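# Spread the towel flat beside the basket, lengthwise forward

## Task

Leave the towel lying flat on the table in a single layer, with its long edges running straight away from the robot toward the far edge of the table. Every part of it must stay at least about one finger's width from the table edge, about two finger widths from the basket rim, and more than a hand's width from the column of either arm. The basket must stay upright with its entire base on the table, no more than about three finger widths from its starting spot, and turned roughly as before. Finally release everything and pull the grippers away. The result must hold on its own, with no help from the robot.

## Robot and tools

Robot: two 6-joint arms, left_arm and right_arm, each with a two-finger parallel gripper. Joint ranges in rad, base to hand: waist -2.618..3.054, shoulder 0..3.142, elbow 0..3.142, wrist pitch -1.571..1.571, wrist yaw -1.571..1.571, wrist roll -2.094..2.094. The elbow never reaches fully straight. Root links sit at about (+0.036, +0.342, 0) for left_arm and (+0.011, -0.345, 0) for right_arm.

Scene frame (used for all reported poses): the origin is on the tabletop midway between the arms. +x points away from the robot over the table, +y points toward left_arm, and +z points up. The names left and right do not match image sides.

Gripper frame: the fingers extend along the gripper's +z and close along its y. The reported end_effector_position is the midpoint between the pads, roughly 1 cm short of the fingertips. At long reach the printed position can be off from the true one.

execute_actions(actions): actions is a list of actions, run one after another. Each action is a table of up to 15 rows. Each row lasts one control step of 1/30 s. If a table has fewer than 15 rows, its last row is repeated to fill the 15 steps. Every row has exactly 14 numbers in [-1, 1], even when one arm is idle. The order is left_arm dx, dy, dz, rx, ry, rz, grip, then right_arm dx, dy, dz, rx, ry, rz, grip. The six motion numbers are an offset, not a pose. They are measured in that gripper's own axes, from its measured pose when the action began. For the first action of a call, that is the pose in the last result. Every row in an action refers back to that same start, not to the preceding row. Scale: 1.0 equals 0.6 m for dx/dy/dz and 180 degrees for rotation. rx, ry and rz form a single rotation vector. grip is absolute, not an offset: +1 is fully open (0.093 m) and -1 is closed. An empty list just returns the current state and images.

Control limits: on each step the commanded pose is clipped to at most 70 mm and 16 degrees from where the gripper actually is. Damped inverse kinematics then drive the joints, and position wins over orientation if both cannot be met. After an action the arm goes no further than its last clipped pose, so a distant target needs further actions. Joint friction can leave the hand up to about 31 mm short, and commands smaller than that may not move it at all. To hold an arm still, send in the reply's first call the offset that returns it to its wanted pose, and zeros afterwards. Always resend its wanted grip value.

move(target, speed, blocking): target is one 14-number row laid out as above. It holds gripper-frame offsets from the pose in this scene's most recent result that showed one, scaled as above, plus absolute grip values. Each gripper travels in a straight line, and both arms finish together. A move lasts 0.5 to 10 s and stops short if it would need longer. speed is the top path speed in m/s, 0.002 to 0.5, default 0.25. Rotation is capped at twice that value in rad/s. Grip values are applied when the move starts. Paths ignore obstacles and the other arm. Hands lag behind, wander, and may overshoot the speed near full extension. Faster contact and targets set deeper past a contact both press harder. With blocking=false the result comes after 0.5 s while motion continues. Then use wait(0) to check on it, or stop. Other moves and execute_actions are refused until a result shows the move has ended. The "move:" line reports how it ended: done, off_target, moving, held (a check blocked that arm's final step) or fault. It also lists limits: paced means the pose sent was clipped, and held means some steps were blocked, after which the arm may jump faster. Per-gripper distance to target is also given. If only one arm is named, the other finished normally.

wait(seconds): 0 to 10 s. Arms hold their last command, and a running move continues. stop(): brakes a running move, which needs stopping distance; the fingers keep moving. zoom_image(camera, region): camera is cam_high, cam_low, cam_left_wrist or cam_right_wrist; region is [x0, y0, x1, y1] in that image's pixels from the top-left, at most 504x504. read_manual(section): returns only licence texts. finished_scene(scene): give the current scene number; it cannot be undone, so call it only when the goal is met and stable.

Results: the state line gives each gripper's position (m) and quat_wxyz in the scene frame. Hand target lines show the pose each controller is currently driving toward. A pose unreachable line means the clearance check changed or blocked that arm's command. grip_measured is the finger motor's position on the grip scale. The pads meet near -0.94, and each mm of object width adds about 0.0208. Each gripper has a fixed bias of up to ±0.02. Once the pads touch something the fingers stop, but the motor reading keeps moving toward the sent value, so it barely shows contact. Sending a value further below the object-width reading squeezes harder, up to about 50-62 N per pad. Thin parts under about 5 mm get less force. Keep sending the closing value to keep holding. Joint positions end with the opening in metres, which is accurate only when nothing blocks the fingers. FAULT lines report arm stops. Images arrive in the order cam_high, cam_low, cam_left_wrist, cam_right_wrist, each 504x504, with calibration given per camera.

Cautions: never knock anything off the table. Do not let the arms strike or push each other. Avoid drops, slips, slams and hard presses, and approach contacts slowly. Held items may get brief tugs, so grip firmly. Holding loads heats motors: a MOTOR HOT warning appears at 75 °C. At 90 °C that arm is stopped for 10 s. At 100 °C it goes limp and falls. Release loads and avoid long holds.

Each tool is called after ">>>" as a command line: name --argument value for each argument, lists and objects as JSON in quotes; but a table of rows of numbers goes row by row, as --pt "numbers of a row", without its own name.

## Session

>>> execute_actions --actions '[]'

Scene clock: 0.00 s.
left_arm: end_effector_position=(+0.5198, +0.6333, +0.2234) grip_measured=+1.000 end_effector_quat_wxyz=(-0.421, +0.714, -0.261, +0.494) | right_arm: end_effector_position=(+0.2574, -0.3993, +0.3707) grip_measured=+1.000 end_effector_quat_wxyz=(+0.194, +0.850, +0.414, +0.263)
Joint positions: left_arm=[ 0.797  1.875  1.212  0.5    0.26  -2.043  0.093] | right_arm=[-0.273  1.276  1.922 -1.551 -0.035  2.007  0.093]
Joint velocities: left_arm=[ 0.002  0.002 -0.002  0.022 -0.007  0.022  0.   ] | right_arm=[-0.002 -0.027  0.007 -0.007  0.022 -0.022  0.   ]
Motor temperatures (°C, as the motors report them): left_arm=[26 33 31 30 29 27] | right_arm=[26 30 32 29 26 28]
Hand target (left_arm): +0.520, +0.633, +0.223; -0.421, +0.714, -0.261, +0.494
Hand target (right_arm): +0.257, -0.399, +0.371; +0.194, +0.850, +0.414, +0.263
camera_calibration (this result's frames):
cam_left_wrist: T_world_to_cam=[[-0.0376209, 0.523718, 0.851061, -0.499781], [-0.0369631, -0.85181, 0.522545, 0.477645], [0.998608, -0.0117992, 0.0514041, -0.439268], [0, 0, 0, 1]] pos_world=[0.437509, 0.663424, 0.198333]
cam_right_wrist: T_world_to_cam=[[-0.597938, 0.581949, -0.551186, 0.586335], [0.205405, 0.775943, 0.596423, 0.0730943], [0.774777, 0.243408, -0.583501, 0.197977], [0, 0, 0, 1]] pos_world=[0.18219, -0.446123, 0.395104]

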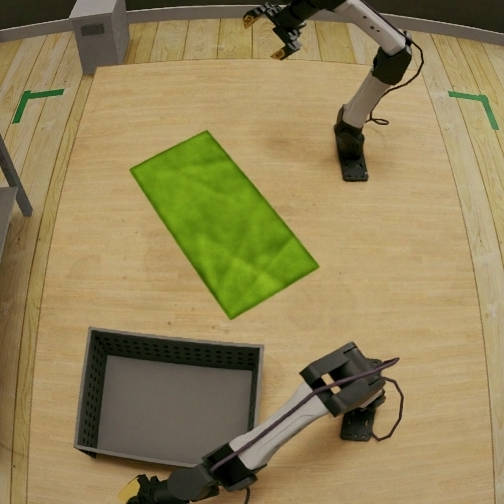

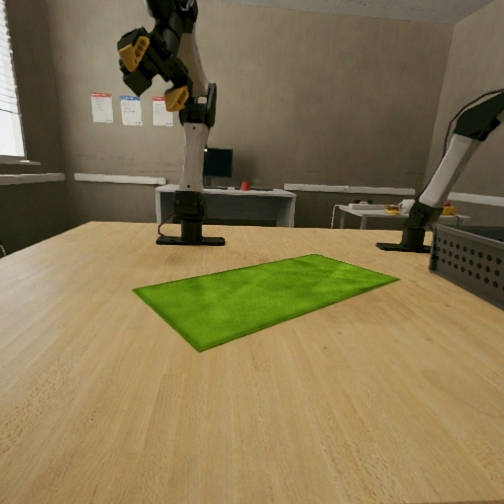

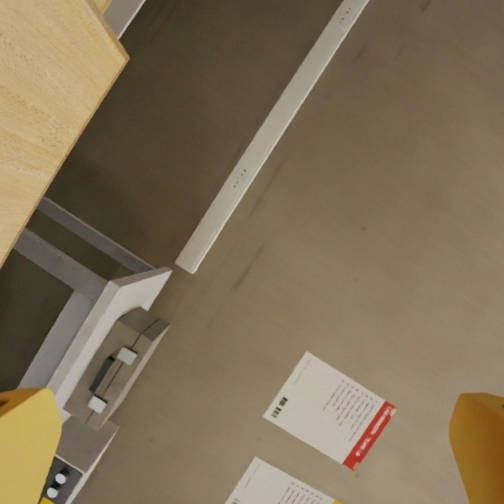

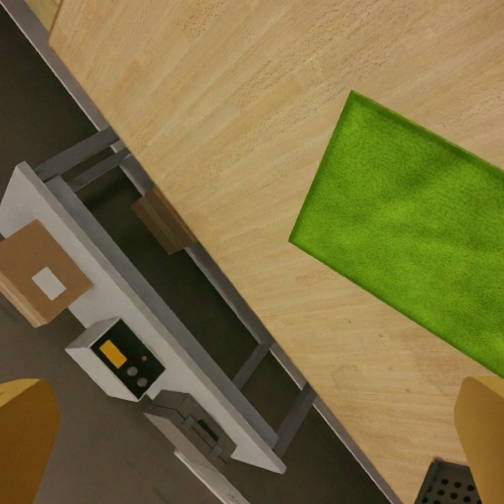

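>>> move --target '[0.642,0.478,-0.642,-0.426,0.363,0.616,-1,0.15,-0.287,0.472,0.21,0.155,-0.68,-1]' --speed 0.3

Scene clock: 28.10 s.
left_arm: end_effector_position=(+0.3248, +0.0467, +0.2278) grip_measured=-0.991 end_effector_quat_wxyz=(+0.062, -0.014, +0.993, -0.103) | right_arm: end_effector_position=(+0.3608, -0.2661, +0.0750) grip_measured=-0.985 end_effector_quat_wxyz=(-0.017, +0.016, +1.000, +0.000)
Joint positions: left_arm=[-0.596  1.999  2.208 -1.545  0.057 -0.809  0.   ] | right_arm=[ 0.185  1.95   1.545 -1.198 -0.008  0.249  0.   ]
Joint velocities: left_arm=[ 0.002 -0.002 -0.002 -0.037 -0.051  0.037  0.   ] | right_arm=[-0.002 -0.007 -0.007 -0.066 -0.007 -0.007  0.   ]
Motor temperatures (°C, as the motors report them): left_arm=[26 38 34 35 29 27] | right_arm=[26 30 34 32 26 28]
Hand target (left_arm): +0.327, +0.047, +0.231; +0.069, -0.009, +0.993, -0.099
Hand target (right_arm): +0.370, -0.262, +0.076; -0.003, +0.005, +1.000, -0.001
Off the commanded pose (left_arm): 0.008 m, 14 deg.
Off the commanded pose (right_arm): 0.015 m, 3 deg.
joint sent to its limit (left arm) — the command would take joint 4 (wrist pitch) past its lower limit, so that joint was sent only as far as its limit.
move: off_target (left_arm, right_arm)
camera_calibration (this result's frames):
cam_left_wrist: T_world_to_cam=[[0.0301711, -0.9799, 0.197194, -0.00648552], [-0.956531, 0.0289461, 0.290191, 0.278918], [-0.290067, -0.197377, -0.936431, 0.400546], [0, 0, 0, 1]] pos_world=[0.383174, 0.0646299, 0.295423]
cam_right_wrist: T_world_to_cam=[[-0.0321882, -0.99947, -0.00487215, -0.258329], [-0.886645, 0.0263039, 0.461702, 0.3295], [-0.461329, 0.0191812, -0.887022, 0.321915], [0, 0, 0, 1]] pos_world=[0.432343, -0.273034, 0.132156]

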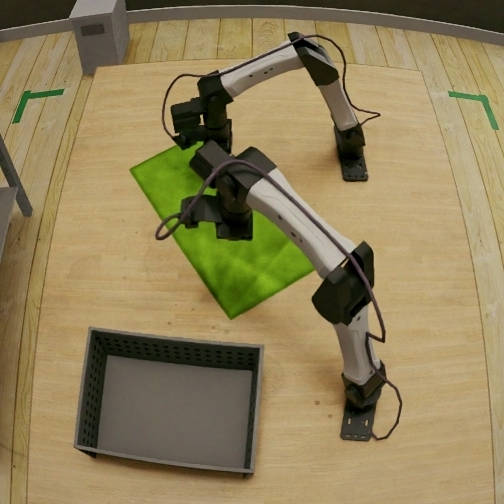

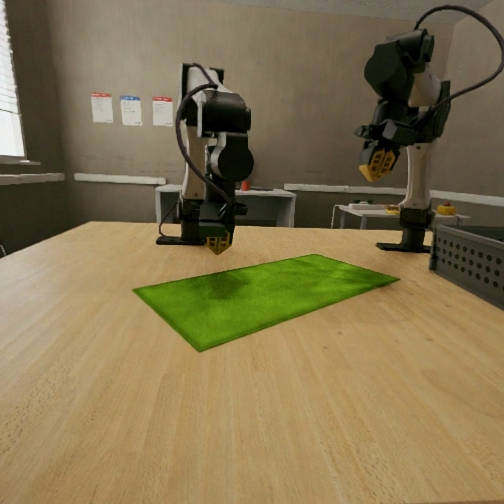

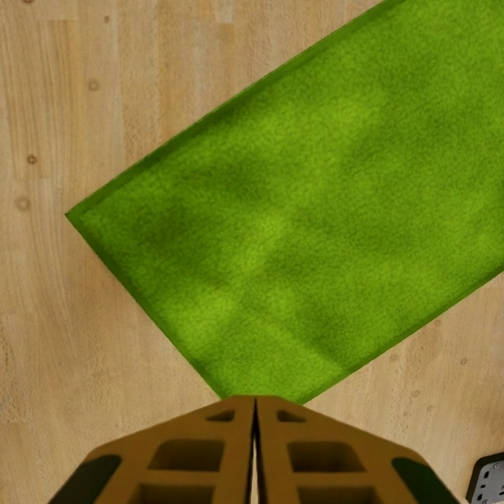

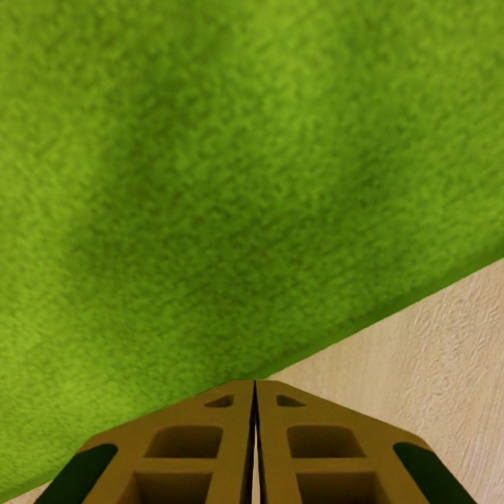

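>>> move --target '[0.042,0.02,0.28,-0.066,0.04,0,-1,-0.03,0.015,0.02,0,0,0,-1]'

>>> move --target '[0,0,0,0,0,0.25,-1,0,0,0,0,0,0,-1]' --speed 0.4

>>> move --target '[0,0,0.095,0,0,0,-1,0,0,0.095,0,0,0,-1]' --speed 0.05

>>> move --target '[0.085,-0.1,0.012,0,0,-0.155,-1,-0.135,0.11,0.012,0,0,-0.155,-1]' --speed 0.05

Scene clock: 40.03 s.
left_arm: end_effector_position=(+0.3187, +0.0288, +0.0574) grip_measured=-0.991 end_effector_quat_wxyz=(-0.015, -0.013, +1.000, +0.002) | right_arm: end_effector_position=(+0.3699, -0.2643, +0.0635) grip_measured=-0.985 end_effector_quat_wxyz=(-0.027, +0.017, +1.000, -0.003)
Joint positions: left_arm=[-0.652  2.206  1.861 -1.248  0.02  -0.856  0.   ] | right_arm=[ 0.185  2.013  1.587 -1.197 -0.007  0.251  0.   ]
Joint velocities: left_arm=[-0.017 -0.002  0.002  0.022 -0.007 -0.022  0.   ] | right_arm=[-0.007 -0.002  0.017  0.007 -0.007 -0.037  0.   ]
Motor temperatures (°C, as the motors report them): left_arm=[26 39 35 34 29 27] | right_arm=[26 32 35 31 26 28]
Hand target (left_arm): +0.321, +0.027, +0.058; -0.003, -0.015, +1.000, -0.001
Hand target (right_arm): +0.378, -0.258, +0.062; -0.017, +0.016, +1.000, +0.000
Off the commanded pose (left_arm): 0.006 m, 2 deg.
Off the commanded pose (right_arm): 0.011 m, 1 deg.
move: off_target (right_arm)
camera_calibration (this result's frames):
cam_left_wrist: T_world_to_cam=[[0.0402278, -0.99907, -0.0155494, 0.0192304], [-0.89929, -0.0429841, 0.435236, 0.298591], [-0.435499, -0.00352515, -0.900182, 0.274328], [0, 0, 0, 1]] pos_world=[0.387216, 0.0330142, 0.117287]
cam_right_wrist: T_world_to_cam=[[-0.0348599, -0.999392, 0.00100893, -0.255564], [-0.877365, 0.0310869, 0.478815, 0.339613], [-0.478555, 0.0158063, -0.877915, 0.320799], [0, 0, 0, 1]] pos_world=[0.442576, -0.271037, 0.11928]

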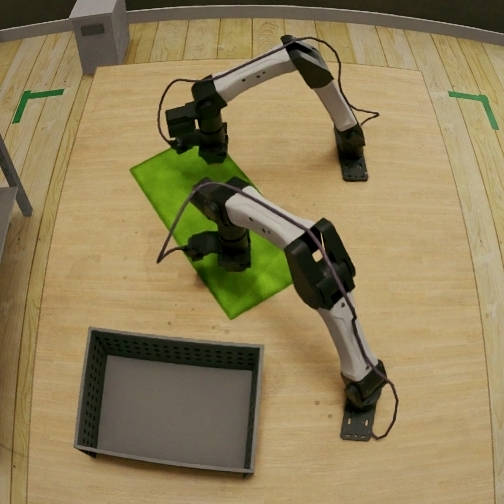

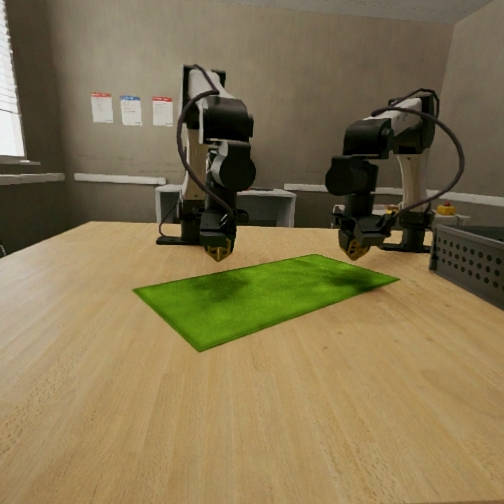

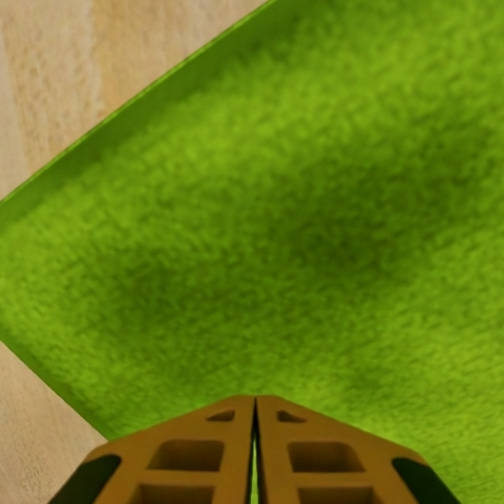

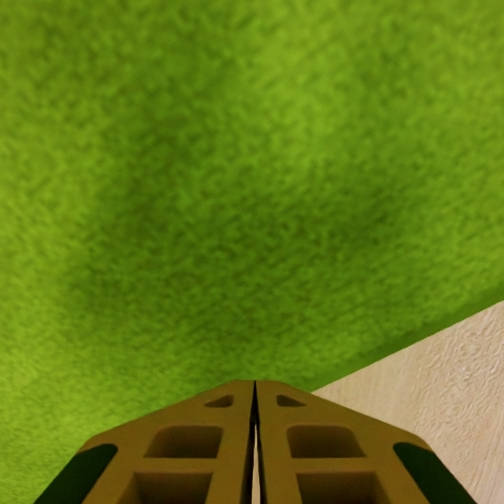

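Scene clock: 41.70 s.
left_arm: end_effector_position=(+0.3187, +0.0288, +0.0574) grip_measured=-0.991 end_effector_quat_wxyz=(-0.014, +0.365, +0.931, -0.004) | right_arm: end_effector_position=(+0.3699, -0.2643, +0.0635) grip_measured=-0.985 end_effector_quat_wxyz=(-0.027, +0.017, +1.000, -0.003)
Joint positions: left_arm=[-0.652  2.206  1.861 -1.248  0.02  -0.083  0.   ] | right_arm=[ 0.185  2.013  1.587 -1.197 -0.007  0.251  0.   ]
Joint velocities: left_arm=[-0.012 -0.007  0.012  0.022  0.007  0.051  0.   ] | right_arm=[-0.002  0.002 -0.017 -0.037 -0.051 -0.051  0.   ]
Motor temperatures (°C, as the motors report them): left_arm=[26 40 35 34 29 27] | right_arm=[26 33 35 31 26 28]
Hand target (left_arm): +0.319, +0.029, +0.057; -0.014, +0.370, +0.929, -0.004
Hand target (right_arm): +0.370, -0.264, +0.063; -0.027, +0.017, +1.000, -0.003
Off the commanded pose (left_arm): 0.000 m, 1 deg.
Off the commanded pose (right_arm): 0.000 m, 0 deg.
move: done
camera_calibration (this result's frames):
cam_left_wrist: T_world_to_cam=[[-0.668565, -0.743629, 0.00613591, 0.236558], [-0.669463, 0.605437, 0.430426, 0.206967], [-0.323792, 0.28366, -0.902605, 0.230604], [0, 0, 0, 1]] pos_world=[0.371379, -0.0148073, 0.117609]
cam_right_wrist: T_world_to_cam=[[-0.0348599, -0.999392, 0.00100893, -0.255564], [-0.877365, 0.0310869, 0.478815, 0.339613], [-0.478555, 0.0158063, -0.877915, 0.320799], [0, 0, 0, 1]] pos_world=[0.442576, -0.271037, 0.11928]

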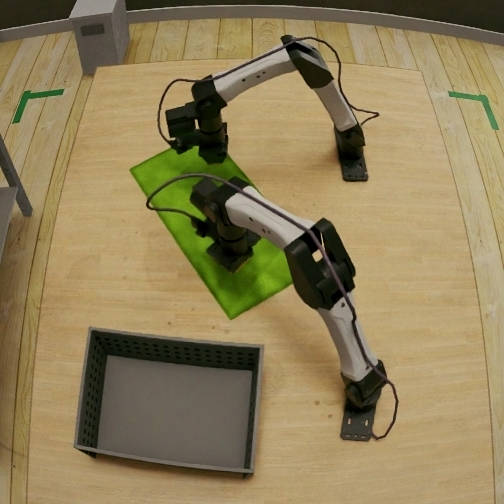

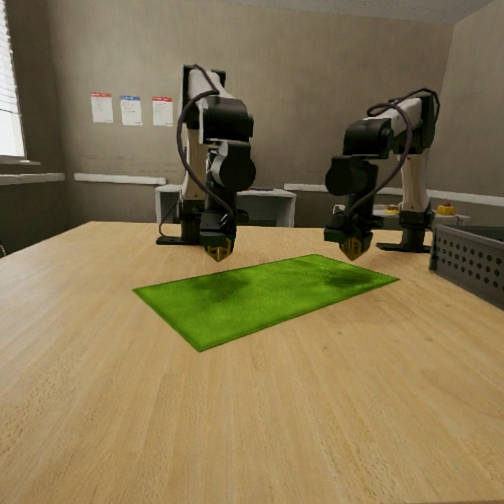

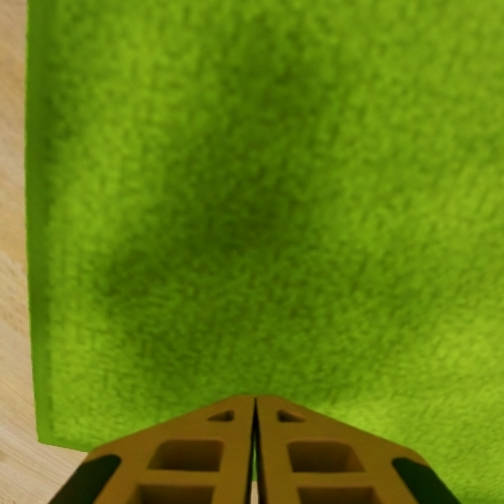

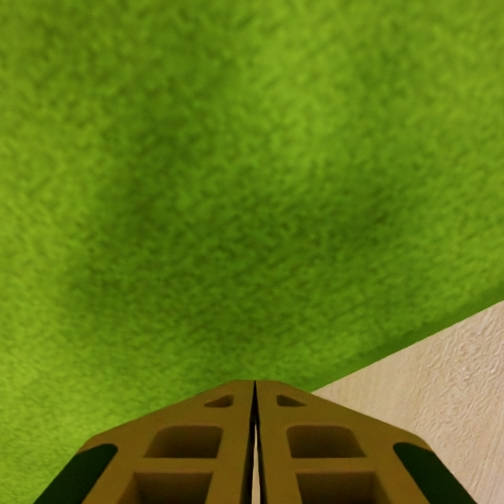

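Scene clock: 43.10 s.
left_arm: end_effector_position=(+0.3163, +0.0314, +0.0176) grip_measured=-0.991 end_effector_quat_wxyz=(-0.017, +0.365, +0.931, -0.003) | right_arm: end_effector_position=(+0.3650, -0.2653, +0.0172) grip_measured=-0.985 end_effector_quat_wxyz=(-0.028, +0.017, +0.999, -0.003)
Joint positions: left_arm=[-0.652  2.227  1.735 -1.107  0.02  -0.083  0.   ] | right_arm=[ 0.185  2.046  1.445 -1.026 -0.007  0.251  0.   ]
Joint velocities: left_arm=[-0.017  0.012 -0.002  0.022 -0.037 -0.007  0.   ] | right_arm=[-0.002  0.007  0.007 -0.022 -0.007  0.007  0.   ]
Motor temperatures (°C, as the motors report them): left_arm=[26 40 35 33 29 27] | right_arm=[26 33 35 31 26 28]
Hand target (left_arm): +0.317, +0.031, +0.001; -0.015, +0.365, +0.931, -0.004
Hand target (right_arm): +0.367, -0.265, +0.007; -0.027, +0.017, +0.999, -0.003
Off the commanded pose (left_arm): 0.017 m, 0 deg.
Off the commanded pose (right_arm): 0.011 m, 0 deg.
move: off_target (left_arm, right_arm)
camera_calibration (this result's frames):
cam_left_wrist: T_world_to_cam=[[-0.668825, -0.743399, 0.00559049, 0.237239], [-0.667559, 0.603869, 0.435555, 0.220184], [-0.327167, 0.287578, -0.900145, 0.194071], [0, 0, 0, 1]] pos_world=[0.36915, -0.0124092, 0.0774634]
cam_right_wrist: T_world_to_cam=[[-0.0348544, -0.99939, 0.00196239, -0.25678], [-0.875576, 0.0314828, 0.482054, 0.356946], [-0.481822, 0.0150835, -0.876139, 0.278814], [0, 0, 0, 1]] pos_world=[0.437922, -0.272066, 0.0727168]

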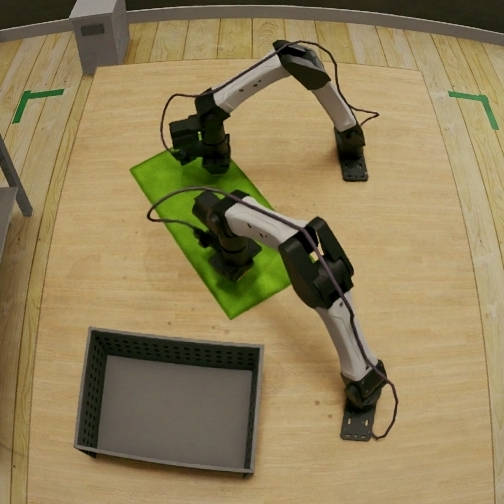

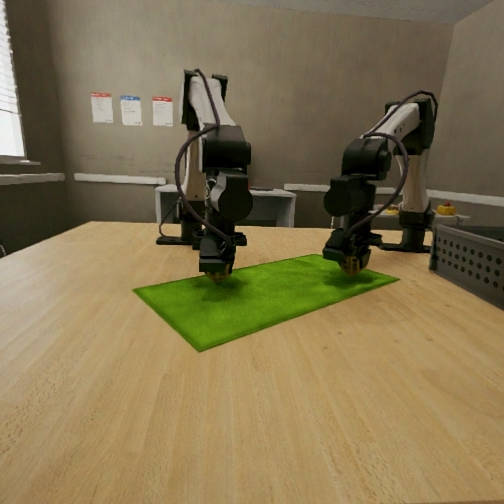

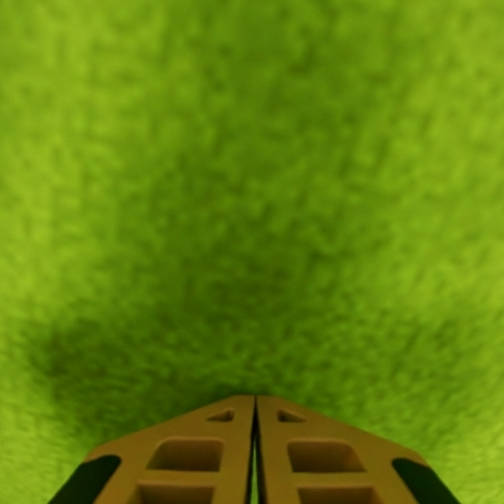

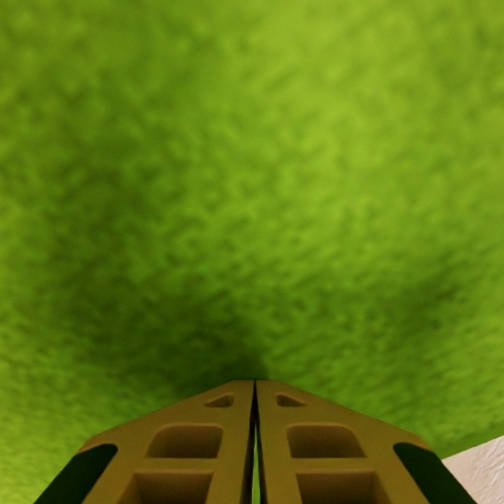

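Scene clock: 48.27 s.
left_arm: end_effector_position=(+0.2492, +0.0204, +0.0177) grip_measured=-0.991 end_effector_quat_wxyz=(-0.006, +0.129, +0.992, +0.001) | right_arm: end_effector_position=(+0.4383, -0.2132, +0.0185) grip_measured=-0.985 end_effector_quat_wxyz=(-0.036, -0.212, +0.977, -0.004)
Joint positions: left_arm=[-0.805  2.087  1.511 -1.005  0.007 -0.725  0.   ] | right_arm=[ 0.267  2.398  2.031 -1.275  0.001 -0.128  0.   ]
Joint velocities: left_arm=[ 0.007  0.007 -0.007  0.022 -0.051 -0.066  0.   ] | right_arm=[-0.012  0.017 -0.007  0.007 -0.037  0.022  0.   ]
Motor temperatures (°C, as the motors report them): left_arm=[26 41 35 33 29 27] | right_arm=[26 34 36 30 26 28]
Hand target (left_arm): +0.237, +0.022, +0.013; -0.020, +0.129, +0.991, +0.001
Hand target (right_arm): +0.445, -0.201, +0.004; -0.029, -0.224, +0.974, +0.004
Off the commanded pose (left_arm): 0.012 m, 1 deg.
Off the commanded pose (right_arm): 0.020 m, 2 deg.
move: off_target (left_arm, right_arm)
camera_calibration (this result's frames):
cam_left_wrist: T_world_to_cam=[[-0.24109, -0.970422, -0.0124867, 0.0825598], [-0.882028, 0.213726, 0.419938, 0.24371], [-0.404848, 0.112257, -0.907467, 0.198447], [0, 0, 0, 1]] pos_world=[0.315204, 0.00575377, 0.0787718]
cam_right_wrist: T_world_to_cam=[[0.413225, -0.910535, -0.0130637, -0.379312], [-0.788768, -0.36506, 0.494547, 0.295986], [-0.455071, -0.194055, -0.869053, 0.258022], [0, 0, 0, 1]] pos_world=[0.507624, -0.187254, 0.0729]

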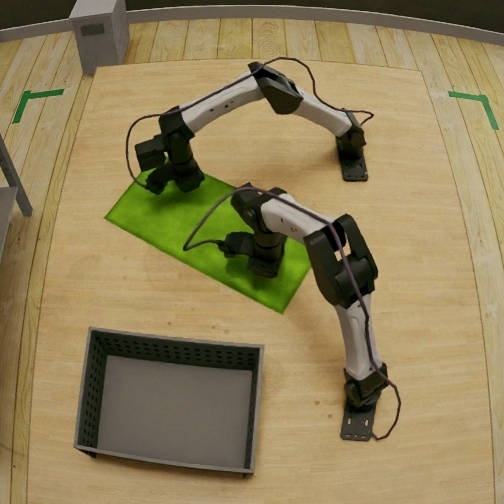

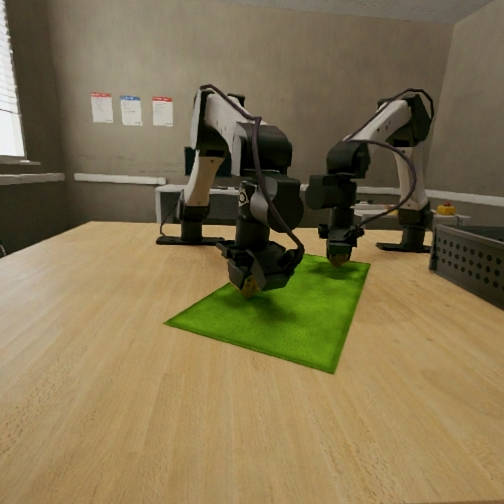

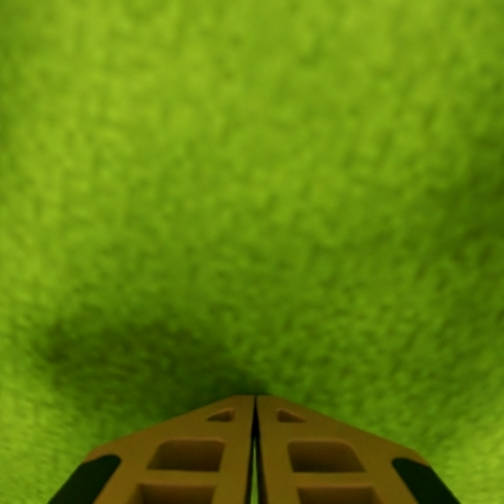

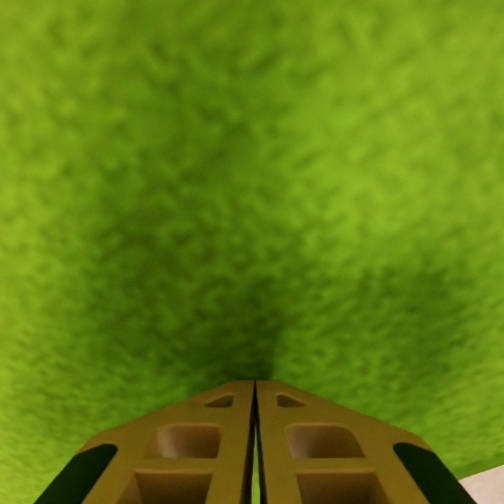

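>>> move --target '[0.063,-0.055,0.01,0,0,-0.15,-1,-0.157,0.12,0.012,0,0,-0.15,-1]' --speed 0.05

Scene clock: 65.67 s.
left_arm: end_effector_position=(+0.2141, -0.0007, +0.0177) grip_measured=-0.991 end_effector_quat_wxyz=(+0.004, -0.107, +0.994, +0.006) | right_arm: end_effector_position=(+0.4863, -0.1253, +0.0200) grip_measured=-0.985 end_effector_quat_wxyz=(+0.020, -0.421, +0.907, -0.004)
Joint positions: left_arm=[-0.92   2.087  1.511 -1.004 -0.012 -1.312  0.   ] | right_arm=[ 0.402  2.831  2.864 -1.564  0.007 -0.434  0.   ]
Joint velocities: left_arm=[ 0.012 -0.007 -0.012  0.007  0.022 -0.051  0.   ] | right_arm=[-0.002 -0.007  0.002 -0.022  0.037 -0.007  0.   ]
Motor temperatures (°C, as the motors report them): left_arm=[26 43 34 32 29 27] | right_arm=[27 38 37 30 26 28]
Hand target (left_arm): +0.204, -0.001, +0.012; -0.008, -0.106, +0.994, +0.004
Hand target (right_arm): +0.488, -0.109, +0.004; +0.028, -0.435, +0.900, +0.005
Off the commanded pose (left_arm): 0.011 m, 1 deg.
Off the commanded pose (right_arm): 0.023 m, 7 deg.
elbow stopped short (right arm): the move would have taken joint 3 (elbow) straighter than the controller allows; a more bent joint 3 avoids this.
move: off_target (left_arm, right_arm)
camera_calibration (this result's frames):
cam_left_wrist: T_world_to_cam=[[0.22656, -0.973738, -0.0224751, -0.04632], [-0.890808, -0.216485, 0.399494, 0.219164], [-0.393868, -0.0704883, -0.91646, 0.184274], [0, 0, 0, 1]] pos_world=[0.278307, 0.0153314, 0.0802838]
cam_right_wrist: T_world_to_cam=[[0.762927, -0.646227, 0.0182381, -0.456671], [-0.597348, -0.693872, 0.402141, 0.232754], [-0.247219, -0.317698, -0.915396, 0.182618], [0, 0, 0, 1]] pos_world=[0.532588, -0.075594, 0.0818972]

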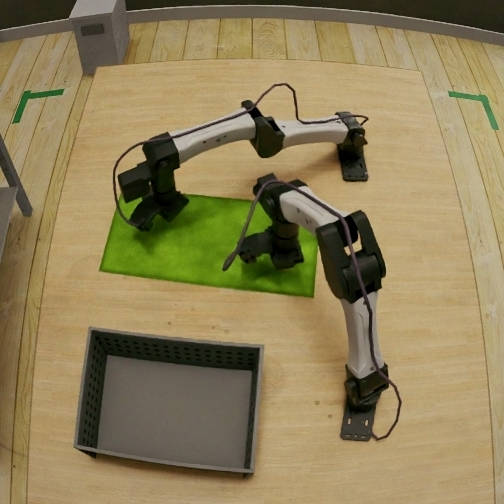

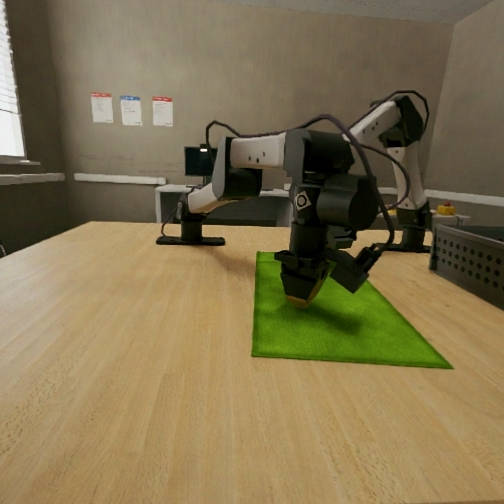

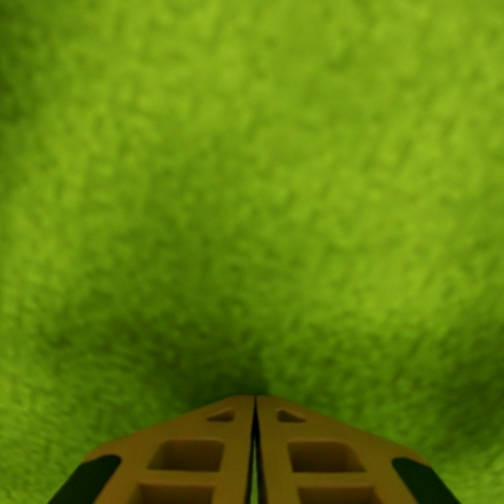

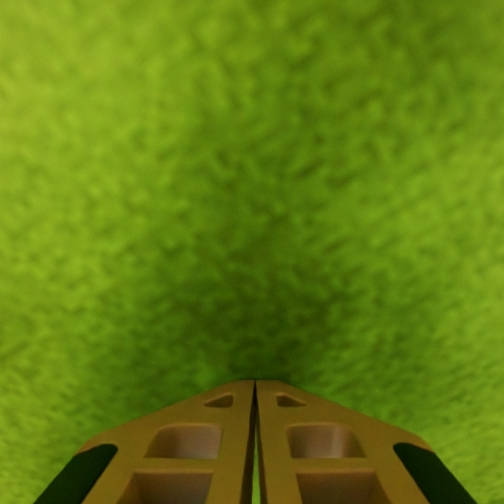

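>>> move --target '[0.048,-0.067,0.01,0,0,-0.04,-1,0,0,0.012,0,0,-0.04,-1]' --speed 0.04

>>> move --target '[0,0,-0.13,0,0,0,-1,0,0,-0.13,0,0,0,-1]' --speed 0.12

>>> move --target '[-0.05,0.4,-0.1,0,0,0,-1,0.4,0.18,-0.1,0,0,0,-1]'

Scene clock: 78.07 s.
left_arm: end_effector_position=(+0.1996, -0.0347, +0.0182) grip_measured=-0.991 end_effector_quat_wxyz=(+0.012, -0.169, +0.985, +0.012) | right_arm: end_effector_position=(+0.4864, -0.1257, +0.0200) grip_measured=-0.985 end_effector_quat_wxyz=(+0.019, -0.472, +0.882, -0.006)
Joint positions: left_arm=[-0.996  2.186  1.671 -1.073 -0.029 -1.514  0.   ] | right_arm=[ 0.402  2.831  2.864 -1.565  0.01  -0.548  0.   ]
Joint velocities: left_arm=[ 0.007  0.007  0.017 -0.022  0.095 -0.022  0.   ] | right_arm=[ 0.007  0.002  0.012 -0.066 -0.022 -0.051  0.   ]
Motor temperatures (°C, as the motors report them): left_arm=[26 44 34 32 29 27] | right_arm=[27 43 37 30 26 28]
Hand target (left_arm): +0.194, -0.045, +0.010; +0.003, -0.169, +0.986, +0.006
Hand target (right_arm): +0.487, -0.125, +0.013; +0.016, -0.477, +0.879, -0.005
Off the commanded pose (left_arm): 0.014 m, 1 deg.
Off the commanded pose (right_arm): 0.007 m, 1 deg.
move: off_target (left_arm)
camera_calibration (this result's frames):
cam_left_wrist: T_world_to_cam=[[0.347515, -0.937204, -0.029705, -0.098929], [-0.862178, -0.331828, 0.382804, 0.189239], [-0.368623, -0.107419, -0.923352, 0.170471], [0, 0, 0, 1]] pos_world=[0.260377, -0.01161, 0.0820248]
cam_right_wrist: T_world_to_cam=[[0.831167, -0.555526, 0.0235246, -0.478878], [-0.515717, -0.75441, 0.406079, 0.185138], [-0.20784, -0.349652, -0.913535, 0.159306], [0, 0, 0, 1]] pos_world=[0.526617, -0.0706575, 0.0816168]

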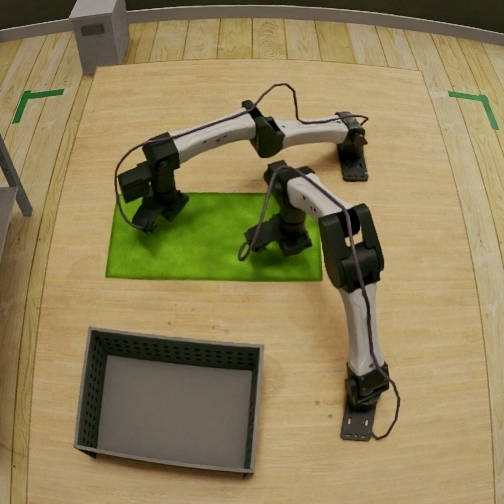

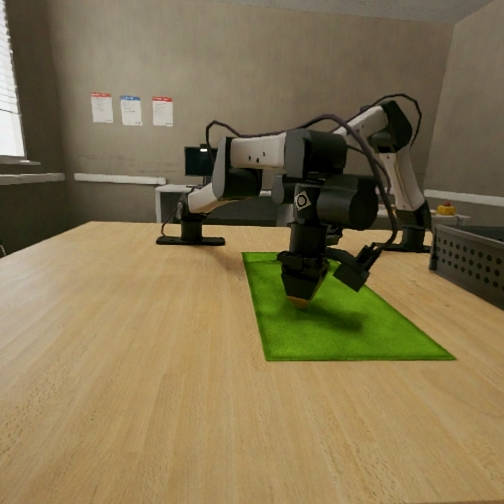

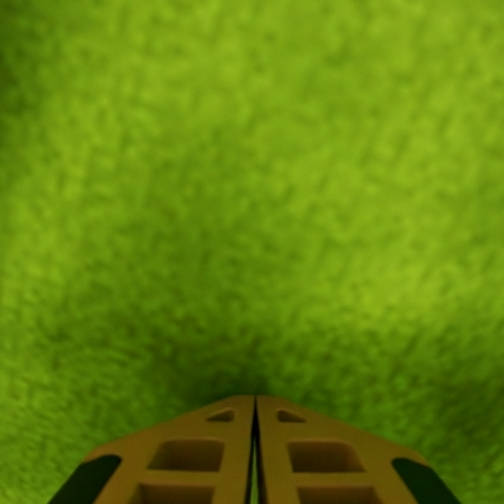

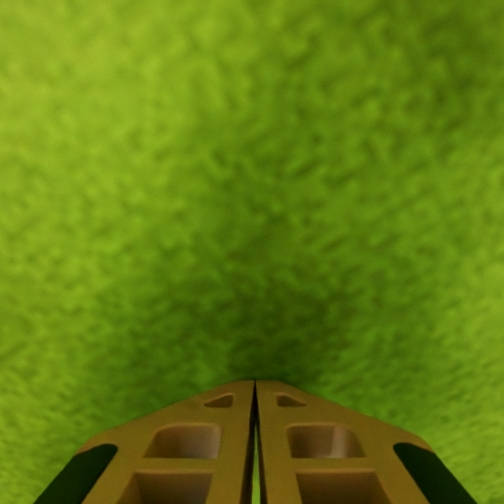

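Scene clock: 79.30 s.
left_arm: end_effector_position=(+0.2000, -0.0348, +0.0837) grip_measured=-0.991 end_effector_quat_wxyz=(+0.011, -0.169, +0.985, +0.022) | right_arm: end_effector_position=(+0.4873, -0.1253, +0.0927) grip_measured=-0.985 end_effector_quat_wxyz=(+0.077, -0.470, +0.879, -0.009)
Joint positions: left_arm=[-0.996  2.168  1.904 -1.345 -0.031 -1.514  0.   ] | right_arm=[ 0.402  2.658  2.808 -1.565  0.01  -0.548  0.   ]
Joint velocities: left_arm=[-0.002 -0.002  0.002 -0.037 -0.037  0.007  0.   ] | right_arm=[-0.002 -0.017 -0.002  0.007  0.007 -0.022  0.   ]
Motor temperatures (°C, as the motors report them): left_arm=[26 44 34 32 29 27] | right_arm=[27 43 37 30 26 28]
Hand target (left_arm): +0.197, -0.038, +0.096; +0.012, -0.169, +0.985, +0.011
Hand target (right_arm): +0.483, -0.125, +0.098; +0.075, -0.471, +0.879, -0.009
Off the commanded pose (left_arm): 0.013 m, 1 deg.
Off the commanded pose (right_arm): 0.007 m, 7 deg.
joint sent to its limit (right arm) — the command would take joint 4 (wrist pitch) past its lower limit, so that joint was sent only as far as its limit.
move: off_target (left_arm, right_arm)
camera_calibration (this result's frames):
cam_left_wrist: T_world_to_cam=[[0.347214, -0.936412, -0.0507461, -0.0953928], [-0.859907, -0.339503, 0.38118, 0.163942], [-0.37417, -0.0887141, -0.923107, 0.232853], [0, 0, 0, 1]] pos_world=[0.261223, -0.0130108, 0.147616]
cam_right_wrist: T_world_to_cam=[[0.825447, -0.558185, 0.0840636, -0.484268], [-0.553863, -0.772145, 0.311493, 0.181543], [-0.108961, -0.303681, -0.946523, 0.186684], [0, 0, 0, 1]] pos_world=[0.52063, -0.0734411, 0.160861]

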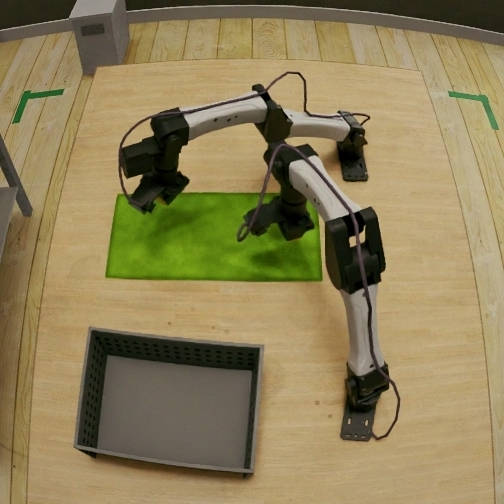

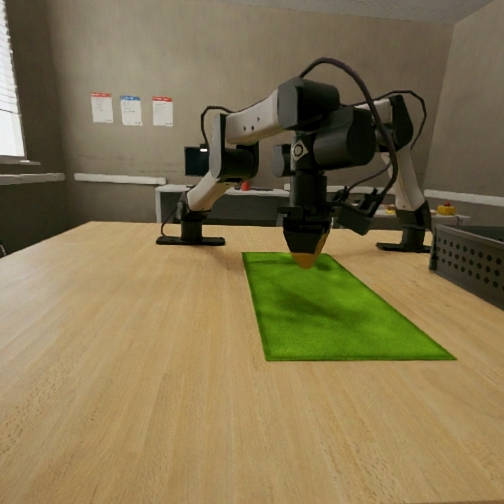

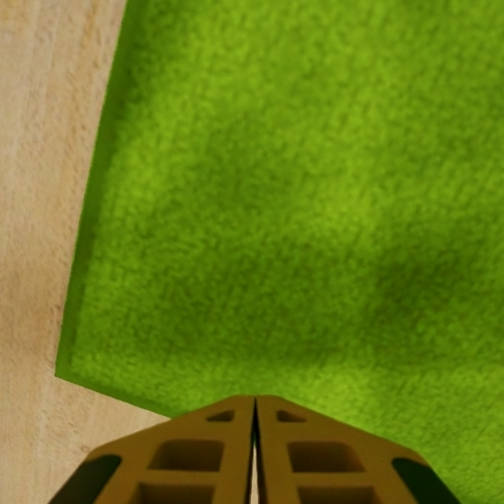

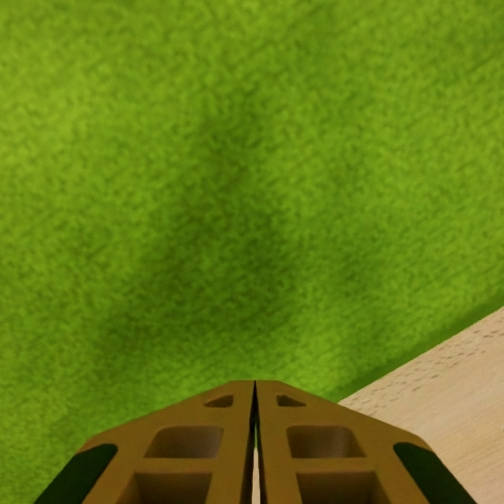

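Scene clock: 80.93 s.
left_arm: end_effector_position=(+0.1509, +0.1870, +0.1615) grip_measured=-0.991 end_effector_quat_wxyz=(+0.014, -0.172, +0.985, +0.007) | right_arm: end_effector_position=(+0.2638, -0.2671, +0.1150) grip_measured=-0.985 end_effector_quat_wxyz=(+0.072, -0.470, +0.879, -0.013)
Joint positions: left_arm=[-0.785  1.279  1.188 -1.481 -0.032 -1.308  0.   ] | right_arm=[ 0.264  1.41   1.093 -1.107 -0.003 -0.685  0.   ]
Joint velocities: left_arm=[-0.007  0.007 -0.022 -0.007  0.007  0.022  0.   ] | right_arm=[-0.007  0.002  0.017  0.037 -0.037 -0.066  0.   ]
Motor temperatures (°C, as the motors report them): left_arm=[26 44 34 32 29 27] | right_arm=[27 44 37 30 26 28]
Hand target (left_arm): +0.148, +0.197, +0.159; +0.014, -0.169, +0.985, +0.021
Hand target (right_arm): +0.262, -0.269, +0.115; +0.078, -0.470, +0.879, -0.010
Off the commanded pose (left_arm): 0.014 m, 2 deg.
Off the commanded pose (right_arm): 0.006 m, 1 deg.
move: off_target (left_arm)
camera_calibration (this result's frames):
cam_left_wrist: T_world_to_cam=[[0.352364, -0.935635, -0.0206312, 0.127607], [-0.862592, -0.333249, 0.380632, 0.166681], [-0.363008, -0.116325, -0.924496, 0.309579], [0, 0, 0, 1]] pos_world=[0.211193, 0.210951, 0.225394]
cam_right_wrist: T_world_to_cam=[[0.825709, -0.557597, 0.085378, -0.380912], [-0.5523, -0.76834, 0.323446, -0.0595122], [-0.114753, -0.314227, -0.942387, 0.138632], [0, 0, 0, 1]] pos_world=[0.297562, -0.214559, 0.182415]

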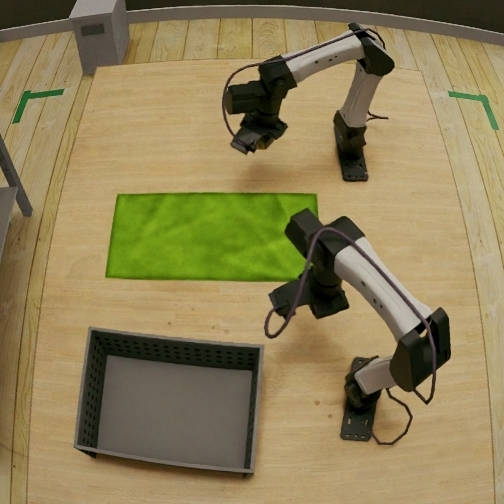

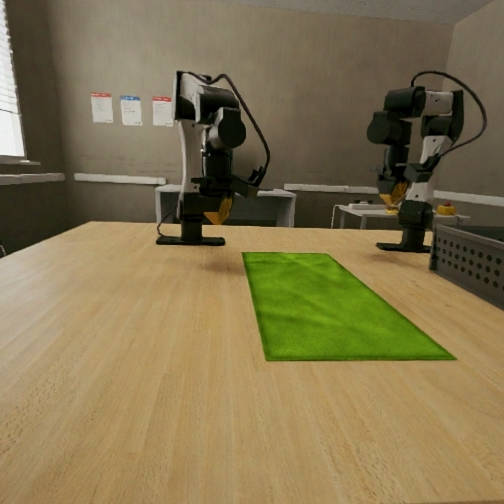

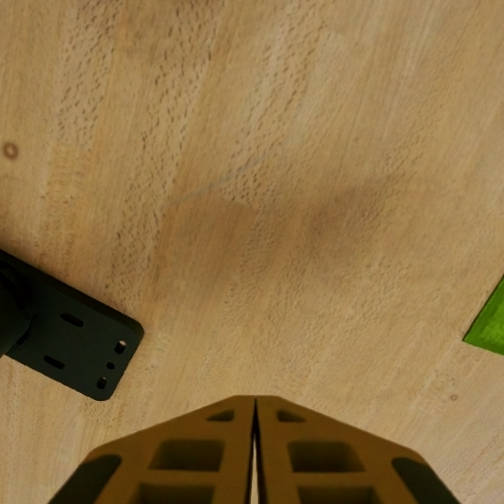

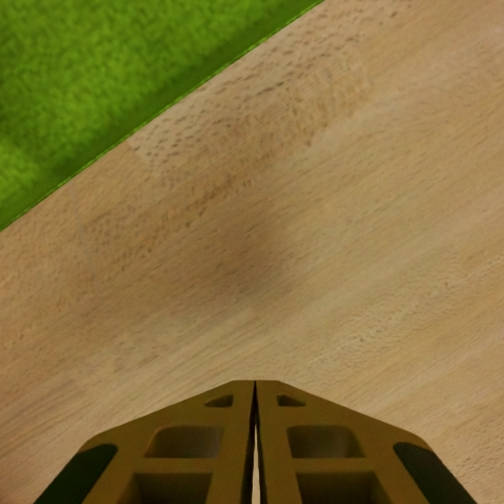

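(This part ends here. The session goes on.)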